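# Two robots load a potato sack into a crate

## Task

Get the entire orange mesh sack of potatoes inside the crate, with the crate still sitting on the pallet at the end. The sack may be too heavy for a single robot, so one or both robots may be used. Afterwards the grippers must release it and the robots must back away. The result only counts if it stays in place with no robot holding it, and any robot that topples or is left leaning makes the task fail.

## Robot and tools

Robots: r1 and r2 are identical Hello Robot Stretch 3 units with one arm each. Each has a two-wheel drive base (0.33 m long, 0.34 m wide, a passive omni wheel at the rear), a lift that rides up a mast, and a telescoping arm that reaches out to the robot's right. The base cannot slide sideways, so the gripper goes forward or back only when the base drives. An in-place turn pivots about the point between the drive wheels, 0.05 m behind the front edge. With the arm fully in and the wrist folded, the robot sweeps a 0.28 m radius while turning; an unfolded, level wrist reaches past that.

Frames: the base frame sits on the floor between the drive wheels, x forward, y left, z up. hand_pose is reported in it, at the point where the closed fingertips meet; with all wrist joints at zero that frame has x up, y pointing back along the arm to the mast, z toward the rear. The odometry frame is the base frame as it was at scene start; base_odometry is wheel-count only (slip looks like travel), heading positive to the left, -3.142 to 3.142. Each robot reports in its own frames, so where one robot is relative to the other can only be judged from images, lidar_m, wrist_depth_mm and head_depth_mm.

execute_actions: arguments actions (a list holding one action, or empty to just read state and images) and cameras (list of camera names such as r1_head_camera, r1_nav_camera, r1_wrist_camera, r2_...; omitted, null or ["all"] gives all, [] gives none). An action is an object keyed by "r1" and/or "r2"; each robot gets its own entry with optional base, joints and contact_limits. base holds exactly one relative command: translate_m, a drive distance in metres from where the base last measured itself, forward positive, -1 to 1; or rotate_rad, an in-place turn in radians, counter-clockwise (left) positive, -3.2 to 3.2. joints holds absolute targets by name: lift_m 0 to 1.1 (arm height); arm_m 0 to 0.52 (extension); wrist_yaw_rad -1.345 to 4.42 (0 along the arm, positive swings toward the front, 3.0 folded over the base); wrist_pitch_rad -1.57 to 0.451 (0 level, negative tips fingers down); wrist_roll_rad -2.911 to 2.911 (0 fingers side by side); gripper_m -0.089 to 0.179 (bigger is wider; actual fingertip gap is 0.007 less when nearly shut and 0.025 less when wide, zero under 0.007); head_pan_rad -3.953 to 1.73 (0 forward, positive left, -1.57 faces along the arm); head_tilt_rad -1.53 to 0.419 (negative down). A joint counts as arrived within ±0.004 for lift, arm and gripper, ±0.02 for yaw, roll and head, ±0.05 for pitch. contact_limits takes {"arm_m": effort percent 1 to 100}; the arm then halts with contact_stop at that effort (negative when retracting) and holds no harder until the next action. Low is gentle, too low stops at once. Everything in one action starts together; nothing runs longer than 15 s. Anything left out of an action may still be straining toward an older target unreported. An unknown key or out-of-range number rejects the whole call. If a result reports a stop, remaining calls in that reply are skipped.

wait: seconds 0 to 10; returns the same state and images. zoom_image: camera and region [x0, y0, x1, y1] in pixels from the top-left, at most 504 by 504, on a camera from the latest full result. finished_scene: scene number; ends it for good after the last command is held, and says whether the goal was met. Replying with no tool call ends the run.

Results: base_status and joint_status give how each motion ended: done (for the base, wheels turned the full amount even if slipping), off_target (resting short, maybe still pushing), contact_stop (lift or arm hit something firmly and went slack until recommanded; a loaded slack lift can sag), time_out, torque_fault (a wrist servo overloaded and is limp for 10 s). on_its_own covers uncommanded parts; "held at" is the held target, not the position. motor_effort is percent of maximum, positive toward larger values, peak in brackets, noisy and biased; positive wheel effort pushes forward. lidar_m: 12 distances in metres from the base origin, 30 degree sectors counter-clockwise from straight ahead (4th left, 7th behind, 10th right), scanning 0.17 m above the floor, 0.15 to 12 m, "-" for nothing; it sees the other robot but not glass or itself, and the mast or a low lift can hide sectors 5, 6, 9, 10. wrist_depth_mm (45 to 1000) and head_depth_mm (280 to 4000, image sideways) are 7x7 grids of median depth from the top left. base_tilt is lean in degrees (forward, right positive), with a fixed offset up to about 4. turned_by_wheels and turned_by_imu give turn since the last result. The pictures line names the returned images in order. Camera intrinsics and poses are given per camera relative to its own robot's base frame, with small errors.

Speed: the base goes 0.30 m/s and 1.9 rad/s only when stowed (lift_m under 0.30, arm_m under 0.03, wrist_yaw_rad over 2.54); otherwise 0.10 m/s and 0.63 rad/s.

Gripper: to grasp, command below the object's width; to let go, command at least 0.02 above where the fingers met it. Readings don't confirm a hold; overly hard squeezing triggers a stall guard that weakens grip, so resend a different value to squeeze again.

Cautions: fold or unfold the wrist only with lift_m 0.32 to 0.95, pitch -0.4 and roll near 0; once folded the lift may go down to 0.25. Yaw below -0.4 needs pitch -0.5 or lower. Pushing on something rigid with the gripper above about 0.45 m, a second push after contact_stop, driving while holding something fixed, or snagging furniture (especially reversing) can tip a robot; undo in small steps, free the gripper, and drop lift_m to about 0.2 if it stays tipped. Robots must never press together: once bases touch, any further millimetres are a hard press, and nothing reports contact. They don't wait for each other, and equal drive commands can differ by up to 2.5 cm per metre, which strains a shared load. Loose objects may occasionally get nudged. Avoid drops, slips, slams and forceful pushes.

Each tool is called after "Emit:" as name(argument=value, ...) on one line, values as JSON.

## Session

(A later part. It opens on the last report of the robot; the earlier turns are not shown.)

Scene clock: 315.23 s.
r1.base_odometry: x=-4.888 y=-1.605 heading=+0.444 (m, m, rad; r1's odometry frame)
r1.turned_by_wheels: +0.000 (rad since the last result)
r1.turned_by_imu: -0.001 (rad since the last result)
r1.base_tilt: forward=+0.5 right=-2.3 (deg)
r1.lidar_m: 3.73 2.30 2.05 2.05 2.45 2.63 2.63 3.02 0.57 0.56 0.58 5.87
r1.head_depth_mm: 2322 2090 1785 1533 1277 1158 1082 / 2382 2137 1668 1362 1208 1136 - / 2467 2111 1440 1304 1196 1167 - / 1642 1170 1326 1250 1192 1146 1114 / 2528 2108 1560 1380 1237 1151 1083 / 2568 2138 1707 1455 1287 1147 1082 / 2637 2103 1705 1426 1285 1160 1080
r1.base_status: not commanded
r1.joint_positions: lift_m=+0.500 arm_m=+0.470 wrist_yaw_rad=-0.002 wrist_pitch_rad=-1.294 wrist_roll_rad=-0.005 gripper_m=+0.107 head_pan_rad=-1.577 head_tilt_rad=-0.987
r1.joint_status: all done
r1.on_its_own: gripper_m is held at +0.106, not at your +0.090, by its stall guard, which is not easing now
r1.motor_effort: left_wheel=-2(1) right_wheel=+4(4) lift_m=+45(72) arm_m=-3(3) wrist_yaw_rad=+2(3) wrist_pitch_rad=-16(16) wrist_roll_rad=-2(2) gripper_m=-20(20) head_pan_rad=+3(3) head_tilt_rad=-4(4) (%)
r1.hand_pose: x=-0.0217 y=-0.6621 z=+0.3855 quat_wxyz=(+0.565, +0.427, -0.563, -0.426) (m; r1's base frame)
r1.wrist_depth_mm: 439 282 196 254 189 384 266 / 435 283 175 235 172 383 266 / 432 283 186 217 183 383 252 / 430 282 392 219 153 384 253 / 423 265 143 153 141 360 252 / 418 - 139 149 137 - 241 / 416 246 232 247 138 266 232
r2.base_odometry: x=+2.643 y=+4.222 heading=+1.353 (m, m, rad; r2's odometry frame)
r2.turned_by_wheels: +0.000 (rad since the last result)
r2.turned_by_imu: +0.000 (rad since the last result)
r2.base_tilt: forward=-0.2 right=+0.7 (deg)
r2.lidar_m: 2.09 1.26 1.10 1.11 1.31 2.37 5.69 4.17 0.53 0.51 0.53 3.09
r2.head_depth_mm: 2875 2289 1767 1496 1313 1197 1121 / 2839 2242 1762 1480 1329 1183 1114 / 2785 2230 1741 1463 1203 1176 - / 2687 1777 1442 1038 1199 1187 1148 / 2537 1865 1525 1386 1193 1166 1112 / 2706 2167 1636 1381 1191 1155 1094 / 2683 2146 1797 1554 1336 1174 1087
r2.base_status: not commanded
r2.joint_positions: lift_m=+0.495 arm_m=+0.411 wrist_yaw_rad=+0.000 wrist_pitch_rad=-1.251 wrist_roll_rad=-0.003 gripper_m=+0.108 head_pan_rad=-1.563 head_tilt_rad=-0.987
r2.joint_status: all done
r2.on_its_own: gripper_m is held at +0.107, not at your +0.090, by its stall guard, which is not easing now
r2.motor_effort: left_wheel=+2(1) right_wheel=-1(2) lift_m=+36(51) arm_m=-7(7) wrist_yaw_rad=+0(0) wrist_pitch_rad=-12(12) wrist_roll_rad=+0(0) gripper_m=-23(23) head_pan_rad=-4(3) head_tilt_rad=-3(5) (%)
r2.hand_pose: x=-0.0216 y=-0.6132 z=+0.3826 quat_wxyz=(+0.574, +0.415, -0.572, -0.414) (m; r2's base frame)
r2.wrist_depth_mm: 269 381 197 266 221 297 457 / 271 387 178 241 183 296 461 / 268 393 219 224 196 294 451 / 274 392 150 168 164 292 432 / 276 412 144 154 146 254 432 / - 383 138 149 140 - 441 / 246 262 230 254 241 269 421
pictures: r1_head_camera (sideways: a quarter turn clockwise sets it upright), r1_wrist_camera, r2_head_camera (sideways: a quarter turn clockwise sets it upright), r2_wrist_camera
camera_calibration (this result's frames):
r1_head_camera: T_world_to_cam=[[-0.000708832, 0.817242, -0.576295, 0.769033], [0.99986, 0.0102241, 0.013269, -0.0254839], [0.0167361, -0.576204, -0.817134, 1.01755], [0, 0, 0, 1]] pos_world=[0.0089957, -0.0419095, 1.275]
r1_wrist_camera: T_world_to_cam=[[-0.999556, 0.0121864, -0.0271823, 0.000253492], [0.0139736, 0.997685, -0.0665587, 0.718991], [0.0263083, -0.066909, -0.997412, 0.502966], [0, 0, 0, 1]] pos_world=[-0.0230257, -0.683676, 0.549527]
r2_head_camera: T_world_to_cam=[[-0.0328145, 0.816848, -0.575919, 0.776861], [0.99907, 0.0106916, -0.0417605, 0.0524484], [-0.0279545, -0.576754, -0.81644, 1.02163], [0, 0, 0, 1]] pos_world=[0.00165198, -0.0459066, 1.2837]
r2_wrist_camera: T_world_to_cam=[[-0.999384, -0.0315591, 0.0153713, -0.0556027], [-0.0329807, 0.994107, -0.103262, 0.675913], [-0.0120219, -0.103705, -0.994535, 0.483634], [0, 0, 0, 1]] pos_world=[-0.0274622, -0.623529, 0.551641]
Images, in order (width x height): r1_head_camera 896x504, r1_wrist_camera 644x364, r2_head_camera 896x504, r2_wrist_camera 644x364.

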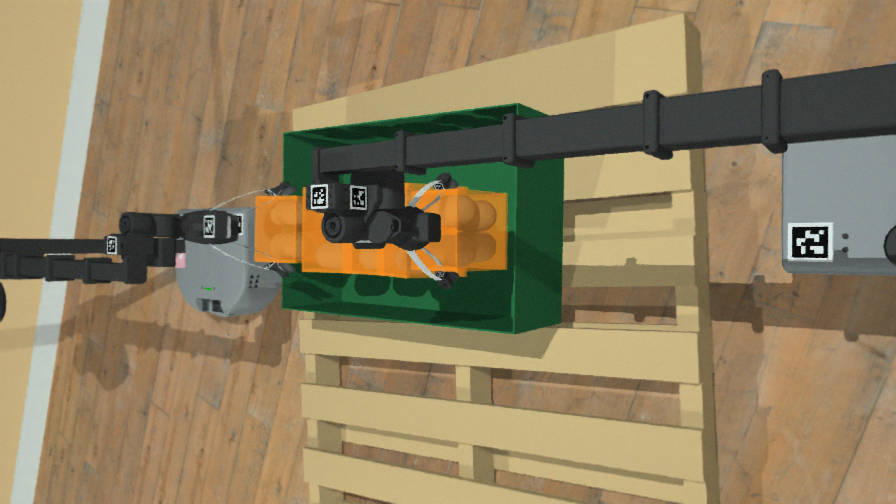

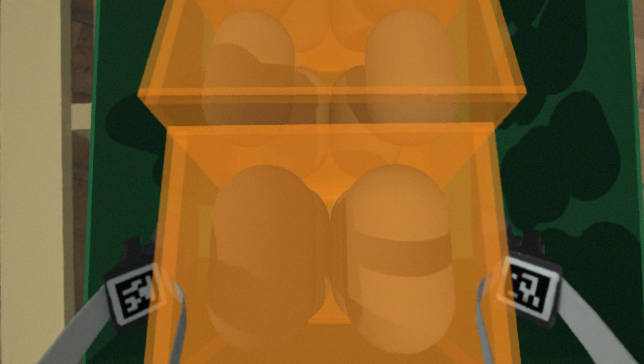

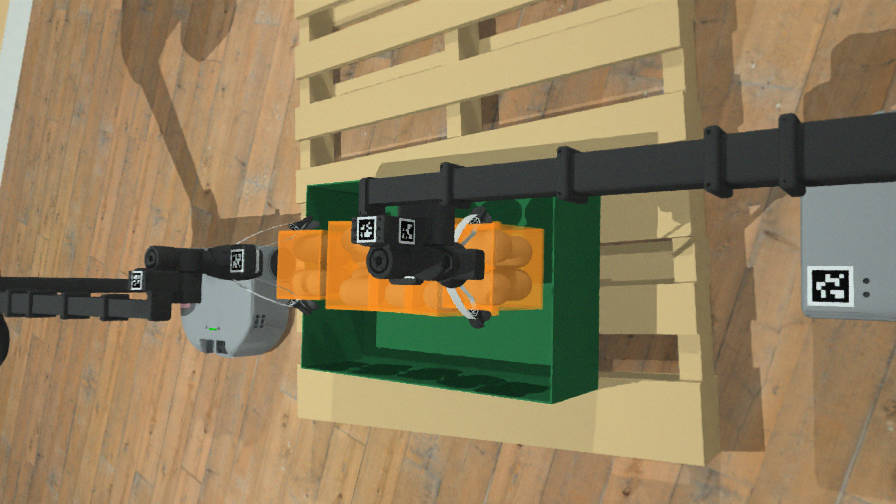

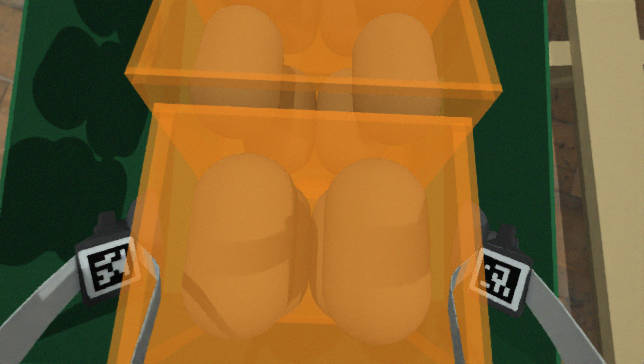

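Emit:
execute_actions(actions=[{"r1":{"base":{"translate_m":-0.04}},"r2":{"base":{"translate_m":0.04}}}], cameras=[])

Emit:
execute_actions(actions=[{"r1":{"joints":{"lift_m":0.4}},"r2":{"joints":{"lift_m":0.395}}}], cameras=["r1_wrist_camera","r2_wrist_camera","r1_head_camera","r2_head_camera"])

Scene clock: 321.83 s.
r1.base_odometry: x=-4.924 y=-1.622 heading=+0.444 (m, m, rad; r1's odometry frame)
r1.turned_by_wheels: +0.000 (rad since the last result)
r1.turned_by_imu: -0.001 (rad since the last result)
r1.base_tilt: forward=+0.4 right=-2.3 (deg)
r1.lidar_m: 3.77 2.32 2.06 2.07 2.45 2.59 2.60 3.02 0.57 0.55 0.58 5.81
r1.head_depth_mm: 2333 2123 1763 1529 1344 1179 1084 / 2397 2119 1731 1413 1213 1134 - / 2426 2117 1434 1313 1191 1147 - / 1645 1164 1332 1256 1213 1160 1108 / 2539 2123 1543 1348 1208 1150 1080 / 2534 2112 1677 1429 1281 1148 1081 / 2637 2133 1706 1415 1263 1148 1089
r1.base_status: done
r1.joint_positions: lift_m=+0.500 arm_m=+0.470 wrist_yaw_rad=-0.002 wrist_pitch_rad=-1.294 wrist_roll_rad=-0.005 gripper_m=+0.107 head_pan_rad=-1.577 head_tilt_rad=-0.987
r1.joint_status: not commanded
r1.on_its_own: gripper_m is held at +0.106, not at your +0.090, by its stall guard, which is not easing now
r1.motor_effort: left_wheel=-2(6) right_wheel=+5(7) lift_m=+45(45) arm_m=-3(3) wrist_yaw_rad=+3(3) wrist_pitch_rad=-16(16) wrist_roll_rad=-2(2) gripper_m=-20(20) head_pan_rad=+3(3) head_tilt_rad=-4(4) (%)
r1.hand_pose: x=-0.0217 y=-0.6620 z=+0.3855 quat_wxyz=(+0.565, +0.427, -0.563, -0.426) (m; r1's base frame)
r1.wrist_depth_mm: 265 350 214 255 190 315 544 / 265 346 175 235 172 315 541 / 267 347 186 218 182 316 532 / 266 350 420 218 152 314 525 / 260 325 144 154 141 292 520 / 247 - 139 150 136 - 517 / 235 266 232 247 138 268 377
r2.base_odometry: x=+2.651 y=+4.261 heading=+1.353 (m, m, rad; r2's odometry frame)
r2.turned_by_wheels: +0.000 (rad since the last result)
r2.turned_by_imu: +0.000 (rad since the last result)
r2.base_tilt: forward=-0.2 right=+0.7 (deg)
r2.lidar_m: 2.07 1.24 1.09 1.09 1.29 2.35 5.73 4.20 0.53 0.51 0.53 3.04
r2.head_depth_mm: 2847 2278 1779 1492 1319 1208 1118 / 2842 2251 1765 1512 1306 1187 1115 / 2808 2235 1674 1341 1187 1177 - / 2694 1828 1442 1031 1198 1185 1142 / 2551 1855 1540 1368 1196 1164 1111 / 2725 2172 1725 1434 1209 1150 1093 / 2678 2148 1806 1543 1358 1209 1091
r2.base_status: done
r2.joint_positions: lift_m=+0.495 arm_m=+0.411 wrist_yaw_rad=+0.000 wrist_pitch_rad=-1.252 wrist_roll_rad=-0.003 gripper_m=+0.108 head_pan_rad=-1.563 head_tilt_rad=-0.987
r2.joint_status: not commanded
r2.on_its_own: gripper_m is held at +0.107, not at your +0.090, by its stall guard, which is not easing now
r2.motor_effort: left_wheel=+2(6) right_wheel=-2(4) lift_m=+36(36) arm_m=-7(7) wrist_yaw_rad=+1(1) wrist_pitch_rad=-12(12) wrist_roll_rad=+0(0) gripper_m=-23(23) head_pan_rad=-5(4) head_tilt_rad=-5(5) (%)
r2.hand_pose: x=-0.0216 y=-0.6132 z=+0.3826 quat_wxyz=(+0.574, +0.415, -0.572, -0.414) (m; r2's base frame)
r2.wrist_depth_mm: 554 311 198 264 221 370 288 / 560 315 179 242 183 361 283 / 543 320 220 224 195 358 283 / 536 322 151 169 423 354 280 / 526 387 144 154 147 312 279 / 522 358 138 150 140 - 260 / 235 260 228 256 239 289 249
pictures: none
No camera images: the call's "cameras" was empty. Leave "cameras" out to get every camera's image.

Scene clock: 323.57 s.
r1.base_odometry: x=-4.924 y=-1.622 heading=+0.444 (m, m, rad; r1's odometry frame)
r1.turned_by_wheels: +0.000 (rad since the last result)
r1.turned_by_imu: +0.000 (rad since the last result)
r1.base_tilt: forward=+0.4 right=-2.3 (deg)
r1.lidar_m: 3.79 2.32 2.06 2.06 2.46 2.59 2.59 3.00 0.57 0.55 0.58 5.89
r1.head_depth_mm: 2322 2116 1760 1530 1351 1176 1078 / 2397 2110 1745 1392 1212 1143 - / 2419 2118 1451 1321 1169 1151 - / 1676 1257 1402 1296 1203 1168 1118 / 2464 2142 1535 1367 1221 1147 1084 / 2606 2103 1678 1431 1280 1144 1079 / 2663 2150 1694 1419 1263 1144 1083
r1.base_status: not commanded
r1.joint_positions: lift_m=+0.400 arm_m=+0.470 wrist_yaw_rad=-0.002 wrist_pitch_rad=-1.294 wrist_roll_rad=-0.005 gripper_m=+0.107 head_pan_rad=-1.577 head_tilt_rad=-0.987
r1.joint_status: all done
r1.on_its_own: gripper_m is held at +0.106, not at your +0.090, by its stall guard, which is not easing now
r1.motor_effort: left_wheel=-1(2) right_wheel=+4(4) lift_m=+45(44) arm_m=-3(3) wrist_yaw_rad=+2(2) wrist_pitch_rad=-16(16) wrist_roll_rad=-2(2) gripper_m=-20(20) head_pan_rad=+3(3) head_tilt_rad=-5(4) (%)
r1.hand_pose: x=-0.0217 y=-0.6620 z=+0.2855 quat_wxyz=(+0.565, +0.427, -0.563, -0.426) (m; r1's base frame)
r1.wrist_depth_mm: 246 326 196 255 188 314 207 / 246 323 175 236 172 314 207 / 247 321 186 218 182 313 207 / 245 320 318 219 153 311 207 / 246 317 144 154 141 293 207 / 246 - 139 150 136 - 196 / 234 257 234 249 139 261 207
r2.base_odometry: x=+2.651 y=+4.261 heading=+1.353 (m, m, rad; r2's odometry frame)
r2.turned_by_wheels: +0.000 (rad since the last result)
r2.turned_by_imu: +0.000 (rad since the last result)
r2.base_tilt: forward=-0.2 right=+0.6 (deg)
r2.lidar_m: 2.07 1.24 1.09 1.09 1.29 2.35 5.72 4.18 0.53 0.51 0.53 3.05
r2.head_depth_mm: 2881 2277 1775 1484 1320 1210 1120 / 2817 2258 1760 1512 1311 1185 1128 / 2790 2236 1646 1362 1187 1199 - / 2674 2109 1440 1335 1183 1181 1146 / 1511 1849 1528 1377 1197 1165 1113 / 2701 2172 1737 1440 1211 1150 1090 / 2692 2145 1798 1545 1360 1203 1092
r2.base_status: not commanded
r2.joint_positions: lift_m=+0.395 arm_m=+0.411 wrist_yaw_rad=+0.000 wrist_pitch_rad=-1.252 wrist_roll_rad=-0.003 gripper_m=+0.108 head_pan_rad=-1.563 head_tilt_rad=-0.987
r2.joint_status: all done
r2.on_its_own: gripper_m is held at +0.107, not at your +0.090, by its stall guard, which is not easing now
r2.motor_effort: left_wheel=+1(2) right_wheel=-2(1) lift_m=+36(39) arm_m=-7(7) wrist_yaw_rad=+0(0) wrist_pitch_rad=-12(12) wrist_roll_rad=+0(0) gripper_m=-23(23) head_pan_rad=-3(3) head_tilt_rad=-5(5) (%)
r2.hand_pose: x=-0.0216 y=-0.6132 z=+0.2826 quat_wxyz=(+0.574, +0.415, -0.572, -0.414) (m; r2's base frame)
r2.wrist_depth_mm: 220 313 196 263 222 341 247 / 220 320 178 241 183 340 244 / 221 320 218 224 195 334 242 / 224 316 151 167 164 327 240 / 225 318 143 154 147 311 240 / - 309 138 150 140 - 236 / 231 261 228 253 240 287 224
pictures: r1_head_camera (sideways: a quarter turn clockwise sets it upright), r1_wrist_camera, r2_head_camera (sideways: a quarter turn clockwise sets it upright), r2_wrist_camera
camera_calibration (this result's frames):
r1_head_camera: T_world_to_cam=[[-0.000751016, 0.817242, -0.576295, 0.769033], [0.999859, 0.0102757, 0.013269, -0.0254839], [0.0167658, -0.576203, -0.817134, 1.01755], [0, 0, 0, 1]] pos_world=[0.00899786, -0.0419093, 1.275]
r1_wrist_camera: T_world_to_cam=[[-0.999555, 0.0122895, -0.0271785, -0.00240324], [0.0140668, 0.997707, -0.0661983, 0.712158], [0.0263026, -0.0665512, -0.997436, 0.403462], [0, 0, 0, 1]] pos_world=[-0.023032, -0.683644, 0.449505]
r2_head_camera: T_world_to_cam=[[-0.0327793, 0.81685, -0.575919, 0.776861], [0.999071, 0.0106485, -0.0417605, 0.0524484], [-0.0279794, -0.576752, -0.81644, 1.02164], [0, 0, 0, 1]] pos_world=[0.00165, -0.0459064, 1.2837]
r2_wrist_camera: T_world_to_cam=[[-0.999384, -0.0315631, 0.0153665, -0.0540653], [-0.0329823, 0.994124, -0.103104, 0.665511], [-0.0120219, -0.103547, -0.994552, 0.38428], [0, 0, 0, 1]] pos_world=[-0.0274621, -0.623516, 0.451634]
Images, in order (width x height): r1_head_camera 896x504, r1_wrist_camera 644x364, r2_head_camera 896x504, r2_wrist_camera 644x364.

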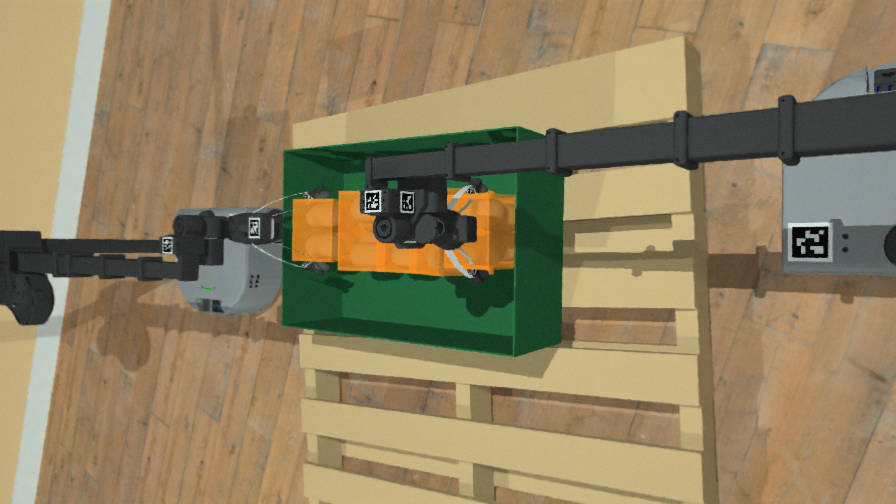

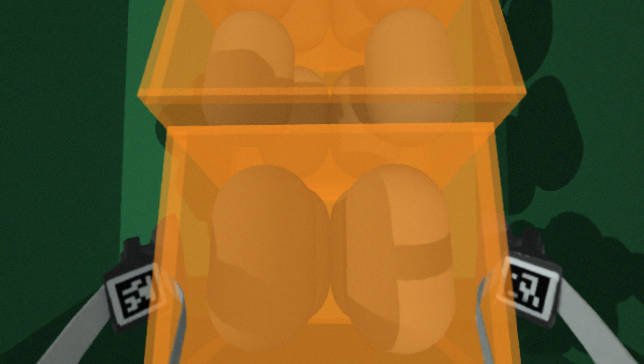

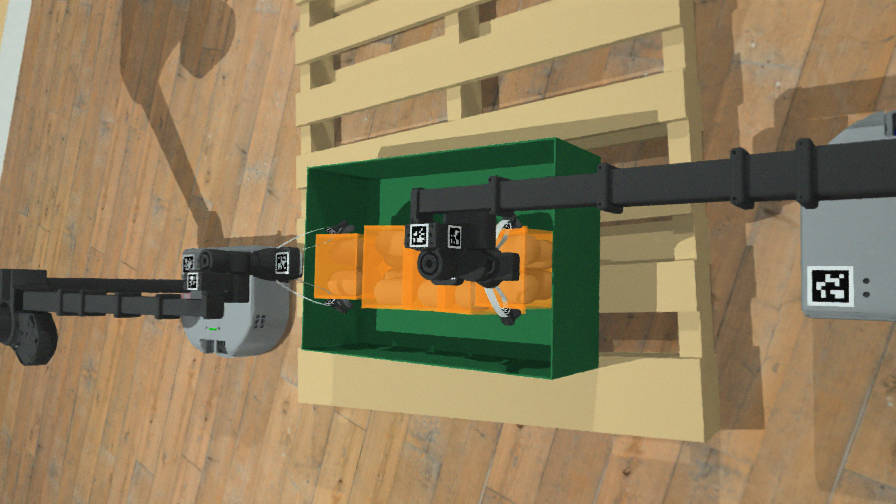

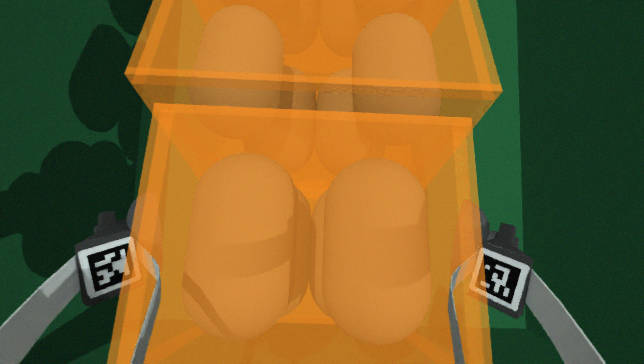

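Emit:
execute_actions(actions=[{"r1":{"joints":{"lift_m":0.365}},"r2":{"joints":{"lift_m":0.36}}}], cameras=[])

Emit:
execute_actions(actions=[{"r1":{"joints":{"gripper_m":0.179}},"r2":{"joints":{"gripper_m":0.179}}}], cameras=[])

Emit:
execute_actions(actions=[{"r1":{"joints":{"lift_m":0.62}},"r2":{"joints":{"lift_m":0.62}}}], cameras=["r1_wrist_camera","r1_head_camera"])

Emit:
execute_actions(actions=[{"r1":{"joints":{"arm_m":0.0}},"r2":{"joints":{"arm_m":0.0}}}], cameras=["r2_head_camera","r1_head_camera"])

Scene clock: 332.43 s.
r1.base_odometry: x=-4.924 y=-1.622 heading=+0.444 (m, m, rad; r1's odometry frame)
r1.turned_by_wheels: +0.000 (rad since the last result)
r1.turned_by_imu: -0.001 (rad since the last result)
r1.base_tilt: forward=+0.4 right=-2.3 (deg)
r1.lidar_m: 3.78 2.33 2.05 2.07 2.46 2.59 2.60 3.02 0.57 0.55 0.58 5.86
r1.head_depth_mm: 2336 2127 1770 1530 1335 1178 1080 / 2376 2105 1744 1389 1212 1147 - / 2417 2127 1441 1329 1182 1148 - / 1615 1749 1404 1297 1218 1161 1114 / 2500 2136 1537 1356 1221 1148 1085 / 2611 2125 1679 1421 1290 1144 1076 / 2652 2119 1705 1414 1266 1146 1080
r1.base_status: not commanded
r1.joint_positions: lift_m=+0.365 arm_m=+0.470 wrist_yaw_rad=-0.002 wrist_pitch_rad=-1.314 wrist_roll_rad=-0.005 gripper_m=+0.107 head_pan_rad=-1.577 head_tilt_rad=-0.987
r1.joint_status: all done
r1.on_its_own: gripper_m is held at +0.106, not at your +0.090, by its stall guard, which is not easing now
r1.motor_effort: left_wheel=-1(2) right_wheel=+4(4) lift_m=+37(44) arm_m=-3(3) wrist_yaw_rad=+2(3) wrist_pitch_rad=-10(16) wrist_roll_rad=-2(2) gripper_m=-20(20) head_pan_rad=+3(2) head_tilt_rad=-4(5) (%)
r1.hand_pose: x=-0.0217 y=-0.6571 z=+0.2499 quat_wxyz=(+0.561, +0.432, -0.559, -0.432) (m; r1's base frame)
r1.wrist_depth_mm: 245 289 171 248 168 281 206 / 246 288 163 217 160 280 207 / 246 287 191 212 180 278 207 / 246 285 162 211 148 276 207 / 246 284 142 153 139 277 207 / 247 - 138 151 136 - 197 / 233 242 220 235 144 253 207
r2.base_odometry: x=+2.651 y=+4.261 heading=+1.353 (m, m, rad; r2's odometry frame)
r2.turned_by_wheels: +0.000 (rad since the last result)
r2.turned_by_imu: +0.000 (rad since the last result)
r2.base_tilt: forward=-0.2 right=+0.7 (deg)
r2.lidar_m: 2.07 1.24 1.09 1.09 1.29 2.35 5.73 4.16 0.53 0.51 0.53 3.05
r2.head_depth_mm: 2864 2273 1775 1486 1320 1204 1119 / 2844 2248 1766 1508 1307 1191 1121 / 2792 2225 1639 1374 1294 1209 - / 2695 2089 1482 1378 1185 1188 1143 / 1528 1820 1539 1369 1196 1168 1117 / 2705 2172 1740 1437 1208 1146 1089 / 2673 2158 1795 1547 1361 1208 1088
r2.base_status: not commanded
r2.joint_positions: lift_m=+0.360 arm_m=+0.410 wrist_yaw_rad=+0.000 wrist_pitch_rad=-1.271 wrist_roll_rad=-0.003 gripper_m=+0.108 head_pan_rad=-1.563 head_tilt_rad=-0.987
r2.joint_status: all done
r2.on_its_own: gripper_m is held at +0.107, not at your +0.090, by its stall guard, which is not easing now
r2.motor_effort: left_wheel=+2(2) right_wheel=-2(2) lift_m=+30(34) arm_m=-5(6) wrist_yaw_rad=+1(0) wrist_pitch_rad=-6(12) wrist_roll_rad=+0(0) gripper_m=-23(23) head_pan_rad=-3(4) head_tilt_rad=-5(5) (%)
r2.hand_pose: x=-0.0216 y=-0.6081 z=+0.2467 quat_wxyz=(+0.570, +0.420, -0.568, -0.420) (m; r2's base frame)
r2.wrist_depth_mm: 218 294 177 256 181 304 244 / 220 289 170 224 172 300 244 / 222 287 213 221 220 294 242 / 222 284 149 165 159 292 243 / 224 282 142 153 145 287 241 / - 275 139 149 141 - 236 / 223 242 231 237 230 271 225
pictures: none
No camera images: the call's "cameras" was empty. Leave "cameras" out to get every camera's image.

Scene clock: 334.60 s.
r1.base_odometry: x=-4.924 y=-1.622 heading=+0.444 (m, m, rad; r1's odometry frame)
r1.turned_by_wheels: +0.000 (rad since the last result)
r1.turned_by_imu: +0.000 (rad since the last result)
r1.base_tilt: forward=+0.4 right=-2.3 (deg)
r1.lidar_m: 3.77 2.32 2.06 2.07 2.46 2.59 2.60 3.03 0.57 0.55 0.58 5.90
r1.head_depth_mm: 2321 2111 1767 1526 1338 1178 1084 / 2372 2093 1734 1382 1211 1147 - / 2398 2102 1443 1312 1174 1146 - / 1552 1739 1450 1306 1210 1162 1110 / 2492 2133 1552 1354 1215 1150 1084 / 2603 2105 1658 1438 1293 1148 1086 / 2648 2124 1700 1424 1266 1143 1088
r1.base_status: not commanded
r1.joint_positions: lift_m=+0.365 arm_m=+0.470 wrist_yaw_rad=-0.001 wrist_pitch_rad=-1.348 wrist_roll_rad=-0.005 gripper_m=+0.179 head_pan_rad=-1.577 head_tilt_rad=-0.988
r1.joint_status: all done
r1.motor_effort: left_wheel=-1(3) right_wheel=+2(7) lift_m=+37(37) arm_m=-2(3) wrist_yaw_rad=+1(3) wrist_pitch_rad=+0(10) wrist_roll_rad=-2(2) gripper_m=+0(87) head_pan_rad=+2(2) head_tilt_rad=-3(4) (%)
r1.hand_pose: x=-0.0216 y=-0.6482 z=+0.2486 quat_wxyz=(+0.554, +0.442, -0.551, -0.441) (m; r1's base frame)
r1.wrist_depth_mm: 244 283 176 234 173 275 207 / 245 285 176 222 173 276 207 / 245 283 283 234 227 276 208 / 246 283 282 176 276 276 208 / 247 283 281 171 277 275 198 / 234 283 281 175 279 276 188 / - 220 228 229 229 229 206
r2.base_odometry: x=+2.651 y=+4.261 heading=+1.353 (m, m, rad; r2's odometry frame)
r2.turned_by_wheels: +0.000 (rad since the last result)
r2.turned_by_imu: +0.000 (rad since the last result)
r2.base_tilt: forward=-0.2 right=+0.6 (deg)
r2.lidar_m: 2.07 1.25 1.09 1.09 1.29 2.35 5.72 4.19 0.53 0.51 0.53 3.05
r2.head_depth_mm: 2858 2270 1764 1495 1320 1203 1121 / 2834 2253 1766 1516 1304 1184 1125 / 2790 2230 1643 1369 1294 1210 - / 2656 2101 1439 1388 1183 1188 1142 / 1531 1820 1536 1374 1198 1166 1112 / 2700 2165 1724 1433 1215 1151 1094 / 2657 2144 1798 1550 1356 1207 1088
r2.base_status: not commanded
r2.joint_positions: lift_m=+0.360 arm_m=+0.410 wrist_yaw_rad=+0.000 wrist_pitch_rad=-1.289 wrist_roll_rad=-0.003 gripper_m=+0.179 head_pan_rad=-1.563 head_tilt_rad=-0.989
r2.joint_status: all done
r2.motor_effort: left_wheel=+2(2) right_wheel=-2(3) lift_m=+30(30) arm_m=-3(5) wrist_yaw_rad=+1(1) wrist_pitch_rad=+0(6) wrist_roll_rad=+0(0) gripper_m=+0(98) head_pan_rad=-4(4) head_tilt_rad=-4(4) (%)
r2.hand_pose: x=-0.0216 y=-0.6033 z=+0.2458 quat_wxyz=(+0.566, +0.425, -0.564, -0.425) (m; r2's base frame)
r2.wrist_depth_mm: 217 289 186 253 188 301 247 / 220 288 184 234 185 297 243 / 220 285 241 240 291 295 244 / 222 283 179 191 287 290 240 / 212 284 173 178 285 289 239 / - 279 173 184 282 285 228 / 212 229 235 242 246 255 222
pictures: none
No camera images: the call's "cameras" was empty. Leave "cameras" out to get every camera's image.

Scene clock: 337.80 s.
r1.base_odometry: x=-4.924 y=-1.622 heading=+0.444 (m, m, rad; r1's odometry frame)
r1.turned_by_wheels: +0.000 (rad since the last result)
r1.turned_by_imu: -0.001 (rad since the last result)
r1.base_tilt: forward=+0.4 right=-2.4 (deg)
r1.lidar_m: 3.74 2.32 2.06 2.07 2.46 2.59 2.59 3.02 0.57 0.55 0.58 5.89
r1.head_depth_mm: 2338 2127 1771 1542 1340 1191 1098 / 2378 2129 1779 1505 - - - / 2432 2126 - 1331 1201 1155 - / 1000 1800 1499 1320 1209 1165 1114 / 2564 2150 1535 1354 1222 1153 1082 / 2597 2129 1668 1424 1285 1141 1081 / 2621 2128 1706 1413 1260 1149 1089
r1.base_status: not commanded
r1.joint_positions: lift_m=+0.619 arm_m=+0.470 wrist_yaw_rad=-0.001 wrist_pitch_rad=-1.349 wrist_roll_rad=-0.005 gripper_m=+0.179 head_pan_rad=-1.577 head_tilt_rad=-0.988
r1.joint_status: all done
r1.motor_effort: left_wheel=+0(2) right_wheel=+2(2) lift_m=+58(61) arm_m=-3(3) wrist_yaw_rad=+1(1) wrist_pitch_rad=-1(0) wrist_roll_rad=-2(2) gripper_m=+0(0) head_pan_rad=+3(2) head_tilt_rad=-3(4) (%)
r1.hand_pose: x=-0.0216 y=-0.6480 z=+0.5029 quat_wxyz=(+0.554, +0.443, -0.551, -0.441) (m; r1's base frame)
r1.wrist_depth_mm: 537 431 531 450 530 526 636 / 545 435 527 471 527 530 639 / 546 436 539 433 518 524 646 / 608 443 525 426 526 527 648 / 669 435 533 486 524 408 642 / 683 423 425 427 428 526 646 / 547 544 533 563 531 526 633
r2.base_odometry: x=+2.651 y=+4.261 heading=+1.353 (m, m, rad; r2's odometry frame)
r2.turned_by_wheels: +0.000 (rad since the last result)
r2.turned_by_imu: +0.000 (rad since the last result)
r2.base_tilt: forward=-0.2 right=+0.5 (deg)
r2.lidar_m: 2.06 1.24 1.09 1.09 1.29 2.35 5.73 4.20 0.53 0.51 0.53 3.06
r2.head_depth_mm: 2870 2271 1778 1484 1320 1206 1119 / 2822 2247 1775 1510 1328 1179 - / 2818 2237 1963 1404 1202 1176 - / 2598 1836 1806 1324 1184 1186 1146 / 2515 1921 1541 1369 1201 1169 1115 / 2676 2183 1727 1434 1211 1152 1097 / 2645 2154 1798 1549 1355 1206 1088
r2.base_status: not commanded
r2.joint_positions: lift_m=+0.620 arm_m=+0.410 wrist_yaw_rad=+0.000 wrist_pitch_rad=-1.290 wrist_roll_rad=-0.003 gripper_m=+0.179 head_pan_rad=-1.563 head_tilt_rad=-0.989
r2.joint_status: all done
r2.motor_effort: left_wheel=+2(2) right_wheel=-2(1) lift_m=+39(39) arm_m=-3(3) wrist_yaw_rad=+1(1) wrist_pitch_rad=-1(1) wrist_roll_rad=+0(0) gripper_m=+1(1) head_pan_rad=-3(3) head_tilt_rad=-4(4) (%)
r2.hand_pose: x=-0.0216 y=-0.6031 z=+0.5054 quat_wxyz=(+0.566, +0.426, -0.564, -0.425) (m; r2's base frame)
r2.wrist_depth_mm: 680 569 548 500 569 466 579 / 679 551 551 461 564 462 570 / 676 550 547 445 552 457 567 / 661 540 553 458 547 455 560 / 668 416 532 437 534 440 554 / - 540 434 451 465 416 544 / 637 531 526 557 536 541 559
pictures: r1_head_camera (sideways: a quarter turn clockwise sets it upright), r1_wrist_camera
camera_calibration (this result's frames):
r1_head_camera: T_world_to_cam=[[-0.000748022, 0.817786, -0.575522, 0.768027], [0.999859, 0.0102635, 0.0132844, -0.025504], [0.0167707, -0.575431, -0.817678, 1.01826], [0, 0, 0, 1]] pos_world=[0.00899803, -0.0418839, 1.27496]
r1_wrist_camera: T_world_to_cam=[[-0.999574, 0.0122564, -0.0265046, 0.00303885], [0.012566, 0.999854, -0.0115471, 0.686509], [0.0263592, -0.0118752, -0.999582, 0.657735], [0, 0, 0, 1]] pos_world=[-0.0229265, -0.678636, 0.665468]
Images, in order (width x height): r1_head_camera 896x504, r1_wrist_camera 644x364.

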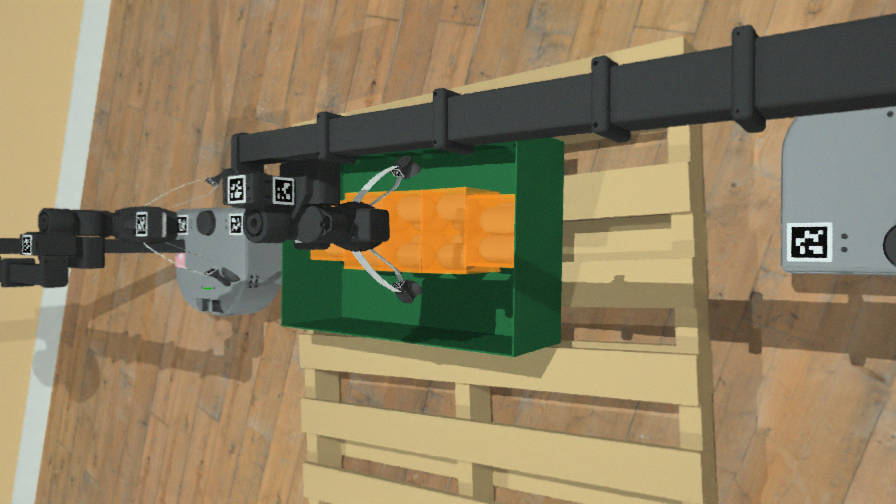

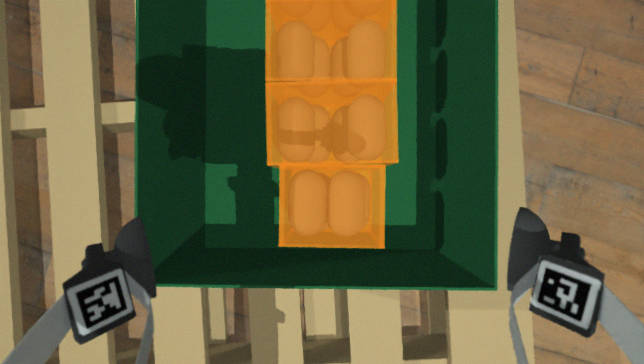

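Scene clock: 342.43 s.
r1.base_odometry: x=-4.924 y=-1.622 heading=+0.444 (m, m, rad; r1's odometry frame)
r1.turned_by_wheels: +0.000 (rad since the last result)
r1.turned_by_imu: -0.001 (rad since the last result)
r1.base_tilt: forward=+0.4 right=-2.4 (deg)
r1.lidar_m: 3.74 2.32 2.06 2.07 2.46 2.58 2.59 3.02 0.57 0.55 0.58 5.84
r1.head_depth_mm: 2332 2100 1780 1532 1334 1200 1093 / 2394 2130 1751 1377 1214 - - / 2403 2106 1486 1346 1189 - - / 2375 1850 1450 1327 1219 1139 1099 / 2530 2145 1535 1355 1208 1152 1083 / 2573 2136 1663 1427 1284 1146 1087 / 2676 2136 1726 1407 1258 1145 1086
r1.base_status: not commanded
r1.joint_positions: lift_m=+0.619 arm_m=+0.001 wrist_yaw_rad=+0.000 wrist_pitch_rad=-1.350 wrist_roll_rad=-0.007 gripper_m=+0.179 head_pan_rad=-1.577 head_tilt_rad=-0.988
r1.joint_status: all done
r1.motor_effort: left_wheel=-1(1) right_wheel=+2(2) lift_m=+58(58) arm_m=-3(2) wrist_yaw_rad=+1(1) wrist_pitch_rad=+0(1) wrist_roll_rad=-1(2) gripper_m=+0(1) head_pan_rad=+3(3) head_tilt_rad=-4(5) (%)
r1.hand_pose: x=-0.0216 y=-0.1782 z=+0.5029 quat_wxyz=(+0.554, +0.443, -0.550, -0.441) (m; r1's base frame)
r1.wrist_depth_mm: 601 541 644 532 548 526 644 / 556 545 554 539 547 526 645 / 564 560 578 629 648 644 643 / 663 664 662 655 652 648 638 / 671 662 659 - - 654 639 / 677 660 665 - - 643 640 / 666 664 662 - - 648 639
r2.base_odometry: x=+2.651 y=+4.261 heading=+1.353 (m, m, rad; r2's odometry frame)
r2.turned_by_wheels: +0.000 (rad since the last result)
r2.turned_by_imu: +0.000 (rad since the last result)
r2.base_tilt: forward=-0.3 right=+0.6 (deg)
r2.lidar_m: 2.07 1.24 1.09 1.09 1.29 2.35 5.71 4.20 0.53 0.51 0.53 3.06
r2.head_depth_mm: 2882 2270 1776 1488 1320 1207 1119 / 2834 2261 1767 1514 1300 1171 - / 2785 2238 1643 1400 1199 - - / 2510 2103 1537 1353 1185 - - / 2749 1916 1541 1375 1198 1164 1116 / 2703 2165 1728 1428 1215 1147 1095 / 2661 2154 1803 1544 1357 1203 1084
r2.base_status: not commanded
r2.joint_positions: lift_m=+0.620 arm_m=+0.002 wrist_yaw_rad=+0.000 wrist_pitch_rad=-1.291 wrist_roll_rad=-0.003 gripper_m=+0.179 head_pan_rad=-1.563 head_tilt_rad=-0.989
r2.joint_status: all done
joint sent to its limit — the command would take r2.arm_m past its lower limit, so that joint was sent only as far as its limit.
r2.motor_effort: left_wheel=+2(2) right_wheel=-1(1) lift_m=+39(39) arm_m=-3(2) wrist_yaw_rad=+0(1) wrist_pitch_rad=+0(0) wrist_roll_rad=+0(0) gripper_m=+0(0) head_pan_rad=-4(4) head_tilt_rad=-5(4) (%)
r2.hand_pose: x=-0.0216 y=-0.1951 z=+0.5054 quat_wxyz=(+0.566, +0.426, -0.564, -0.425) (m; r2's base frame)
r2.wrist_depth_mm: 678 690 558 540 530 568 585 / 690 685 574 560 564 579 574 / 658 676 566 579 588 611 628 / 651 669 656 672 681 694 707 / 654 662 662 - 680 685 684 / - 644 663 - - 669 679 / 642 645 650 - - 670 669
pictures: r1_head_camera (sideways: a quarter turn clockwise sets it upright), r2_head_camera (sideways: a quarter turn clockwise sets it upright)
camera_calibration (this result's frames):
r1_head_camera: T_world_to_cam=[[-0.000750654, 0.817786, -0.575522, 0.768026], [0.999859, 0.0102667, 0.0132844, -0.025504], [0.0167725, -0.575431, -0.817679, 1.01826], [0, 0, 0, 1]] pos_world=[0.00899816, -0.0418839, 1.27496]
r2_head_camera: T_world_to_cam=[[-0.0327454, 0.817545, -0.574933, 0.775576], [0.999071, 0.0106509, -0.0417568, 0.0524436], [-0.0280145, -0.575766, -0.817134, 1.02254], [0, 0, 0, 1]] pos_world=[0.00164763, -0.0458842, 1.28365]
Images, in order (width x height): r1_head_camera 896x504, r2_head_camera 896x504.

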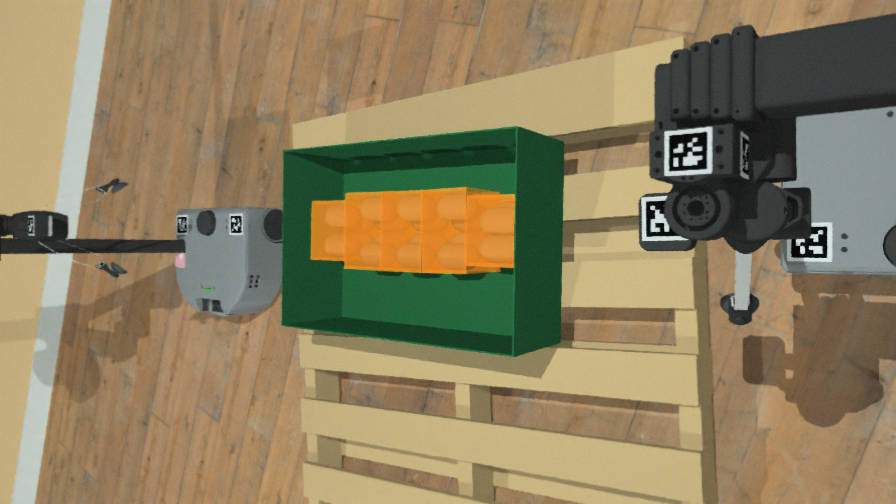

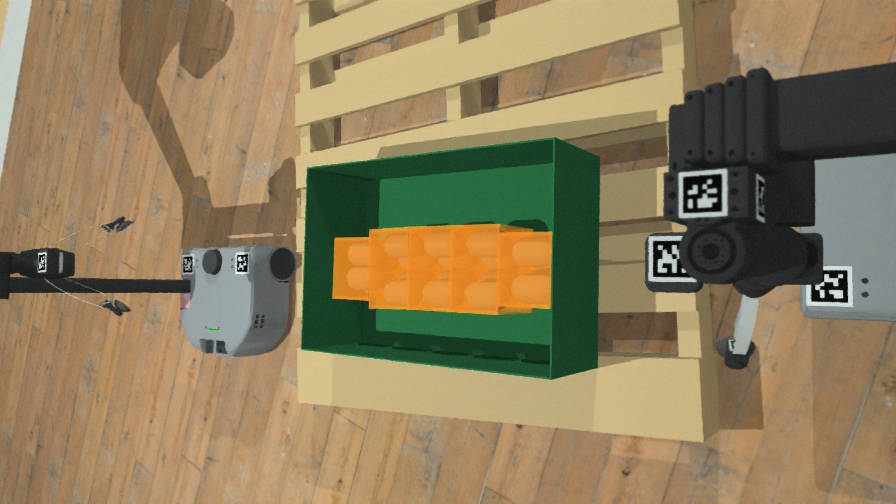

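Emit:
execute_actions(actions=[{"r1":{"base":{"translate_m":1}},"r2":{"base":{"translate_m":-1}}}], cameras=["r1_nav_camera"])

Emit:
finished_scene(scene=1)

Scene clock: 359.77 s.
r1.base_odometry: x=-4.021 y=-1.193 heading=+0.443 (m, m, rad; r1's odometry frame)
r1.turned_by_wheels: +0.000 (rad since the last result)
r1.turned_by_imu: +0.004 (rad since the last result)
r1.base_tilt: forward=+0.4 right=-2.4 (deg)
r1.lidar_m: 3.17 1.97 1.75 1.76 2.11 3.51 3.51 0.97 1.14 1.64 3.58 5.12
r1.head_depth_mm: 2467 2106 1661 1416 1240 1136 1096 / 2552 2102 1697 1445 1257 - - / 2569 2119 1707 1424 1285 - - / 2469 1883 1766 1529 1344 1201 1096 / 2671 2126 1788 1559 1348 1201 1082 / 2633 2154 1771 1532 1346 1204 1082 / 2663 2129 1790 1547 1352 1199 1086
r1.base_status: done
r1.joint_positions: lift_m=+0.619 arm_m=+0.001 wrist_yaw_rad=+0.000 wrist_pitch_rad=-1.350 wrist_roll_rad=-0.007 gripper_m=+0.179 head_pan_rad=-1.577 head_tilt_rad=-0.988
r1.joint_status: not commanded
r1.motor_effort: left_wheel=-2(3) right_wheel=+3(7) lift_m=+58(58) arm_m=-3(3) wrist_yaw_rad=+1(1) wrist_pitch_rad=+0(0) wrist_roll_rad=-1(1) gripper_m=+0(0) head_pan_rad=+3(3) head_tilt_rad=-3(3) (%)
r1.hand_pose: x=-0.0216 y=-0.1782 z=+0.5029 quat_wxyz=(+0.554, +0.443, -0.550, -0.441) (m; r1's base frame)
r1.wrist_depth_mm: 664 657 666 655 529 652 525 / 670 666 654 656 528 534 537 / 673 666 656 656 581 544 543 / 680 661 656 653 650 648 637 / 668 659 658 - - 648 637 / 674 653 661 - - 653 637 / 672 659 660 - - 639 642
r2.base_odometry: x=+2.435 y=+3.285 heading=+1.353 (m, m, rad; r2's odometry frame)
r2.turned_by_wheels: +0.000 (rad since the last result)
r2.turned_by_imu: -0.007 (rad since the last result)
r2.base_tilt: forward=-0.2 right=+0.6 (deg)
r2.lidar_m: 2.64 1.58 1.38 1.39 1.63 2.94 4.78 3.83 3.37 1.65 1.08 0.92
r2.head_depth_mm: 2846 2254 1892 1608 1406 1245 1121 / 2847 2260 1875 1605 1402 1281 - / 2796 2246 1861 1589 1388 - - / 2658 2215 1839 1577 1375 - - / 2647 1908 1731 1473 1285 1206 1113 / 2682 2160 1713 1458 1311 1189 1093 / 2658 2150 1697 1457 1270 1176 1092
r2.base_status: done
r2.joint_positions: lift_m=+0.620 arm_m=+0.002 wrist_yaw_rad=+0.000 wrist_pitch_rad=-1.291 wrist_roll_rad=-0.003 gripper_m=+0.179 head_pan_rad=-1.563 head_tilt_rad=-0.989
r2.joint_status: not commanded
r2.motor_effort: left_wheel=+2(4) right_wheel=-2(5) lift_m=+39(39) arm_m=-4(3) wrist_yaw_rad=+1(0) wrist_pitch_rad=+0(0) wrist_roll_rad=+0(0) gripper_m=+1(0) head_pan_rad=-6(3) head_tilt_rad=-5(4) (%)
r2.hand_pose: x=-0.0216 y=-0.1951 z=+0.5054 quat_wxyz=(+0.566, +0.426, -0.564, -0.425) (m; r2's base frame)
r2.wrist_depth_mm: 628 572 562 687 711 717 735 / 558 554 558 687 699 710 741 / 678 666 690 682 696 683 711 / 652 673 676 677 678 677 685 / 655 665 656 - 660 678 696 / - 647 661 - - 675 676 / 636 661 647 - - 654 660
pictures: r1_nav_camera (sideways: a quarter turn counterclockwise sets it upright)
camera_calibration (this result's frames):
r1_nav_camera: T_world_to_cam=[[0.0060286, -0.830724, 0.556651, -0.684856], [-0.999963, -0.00156482, 0.00849444, 0.0499036], [-0.00618548, -0.556682, -0.830703, 1.03825], [0, 0, 0, 1]] pos_world=[0.0604525, 0.00912814, 1.24328]
Images, in order (width x height): r1_nav_camera 672x504.

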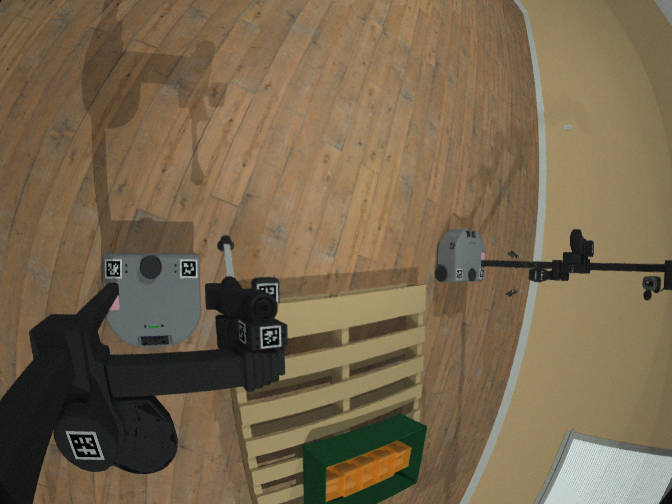

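The scene is finished: the task was done.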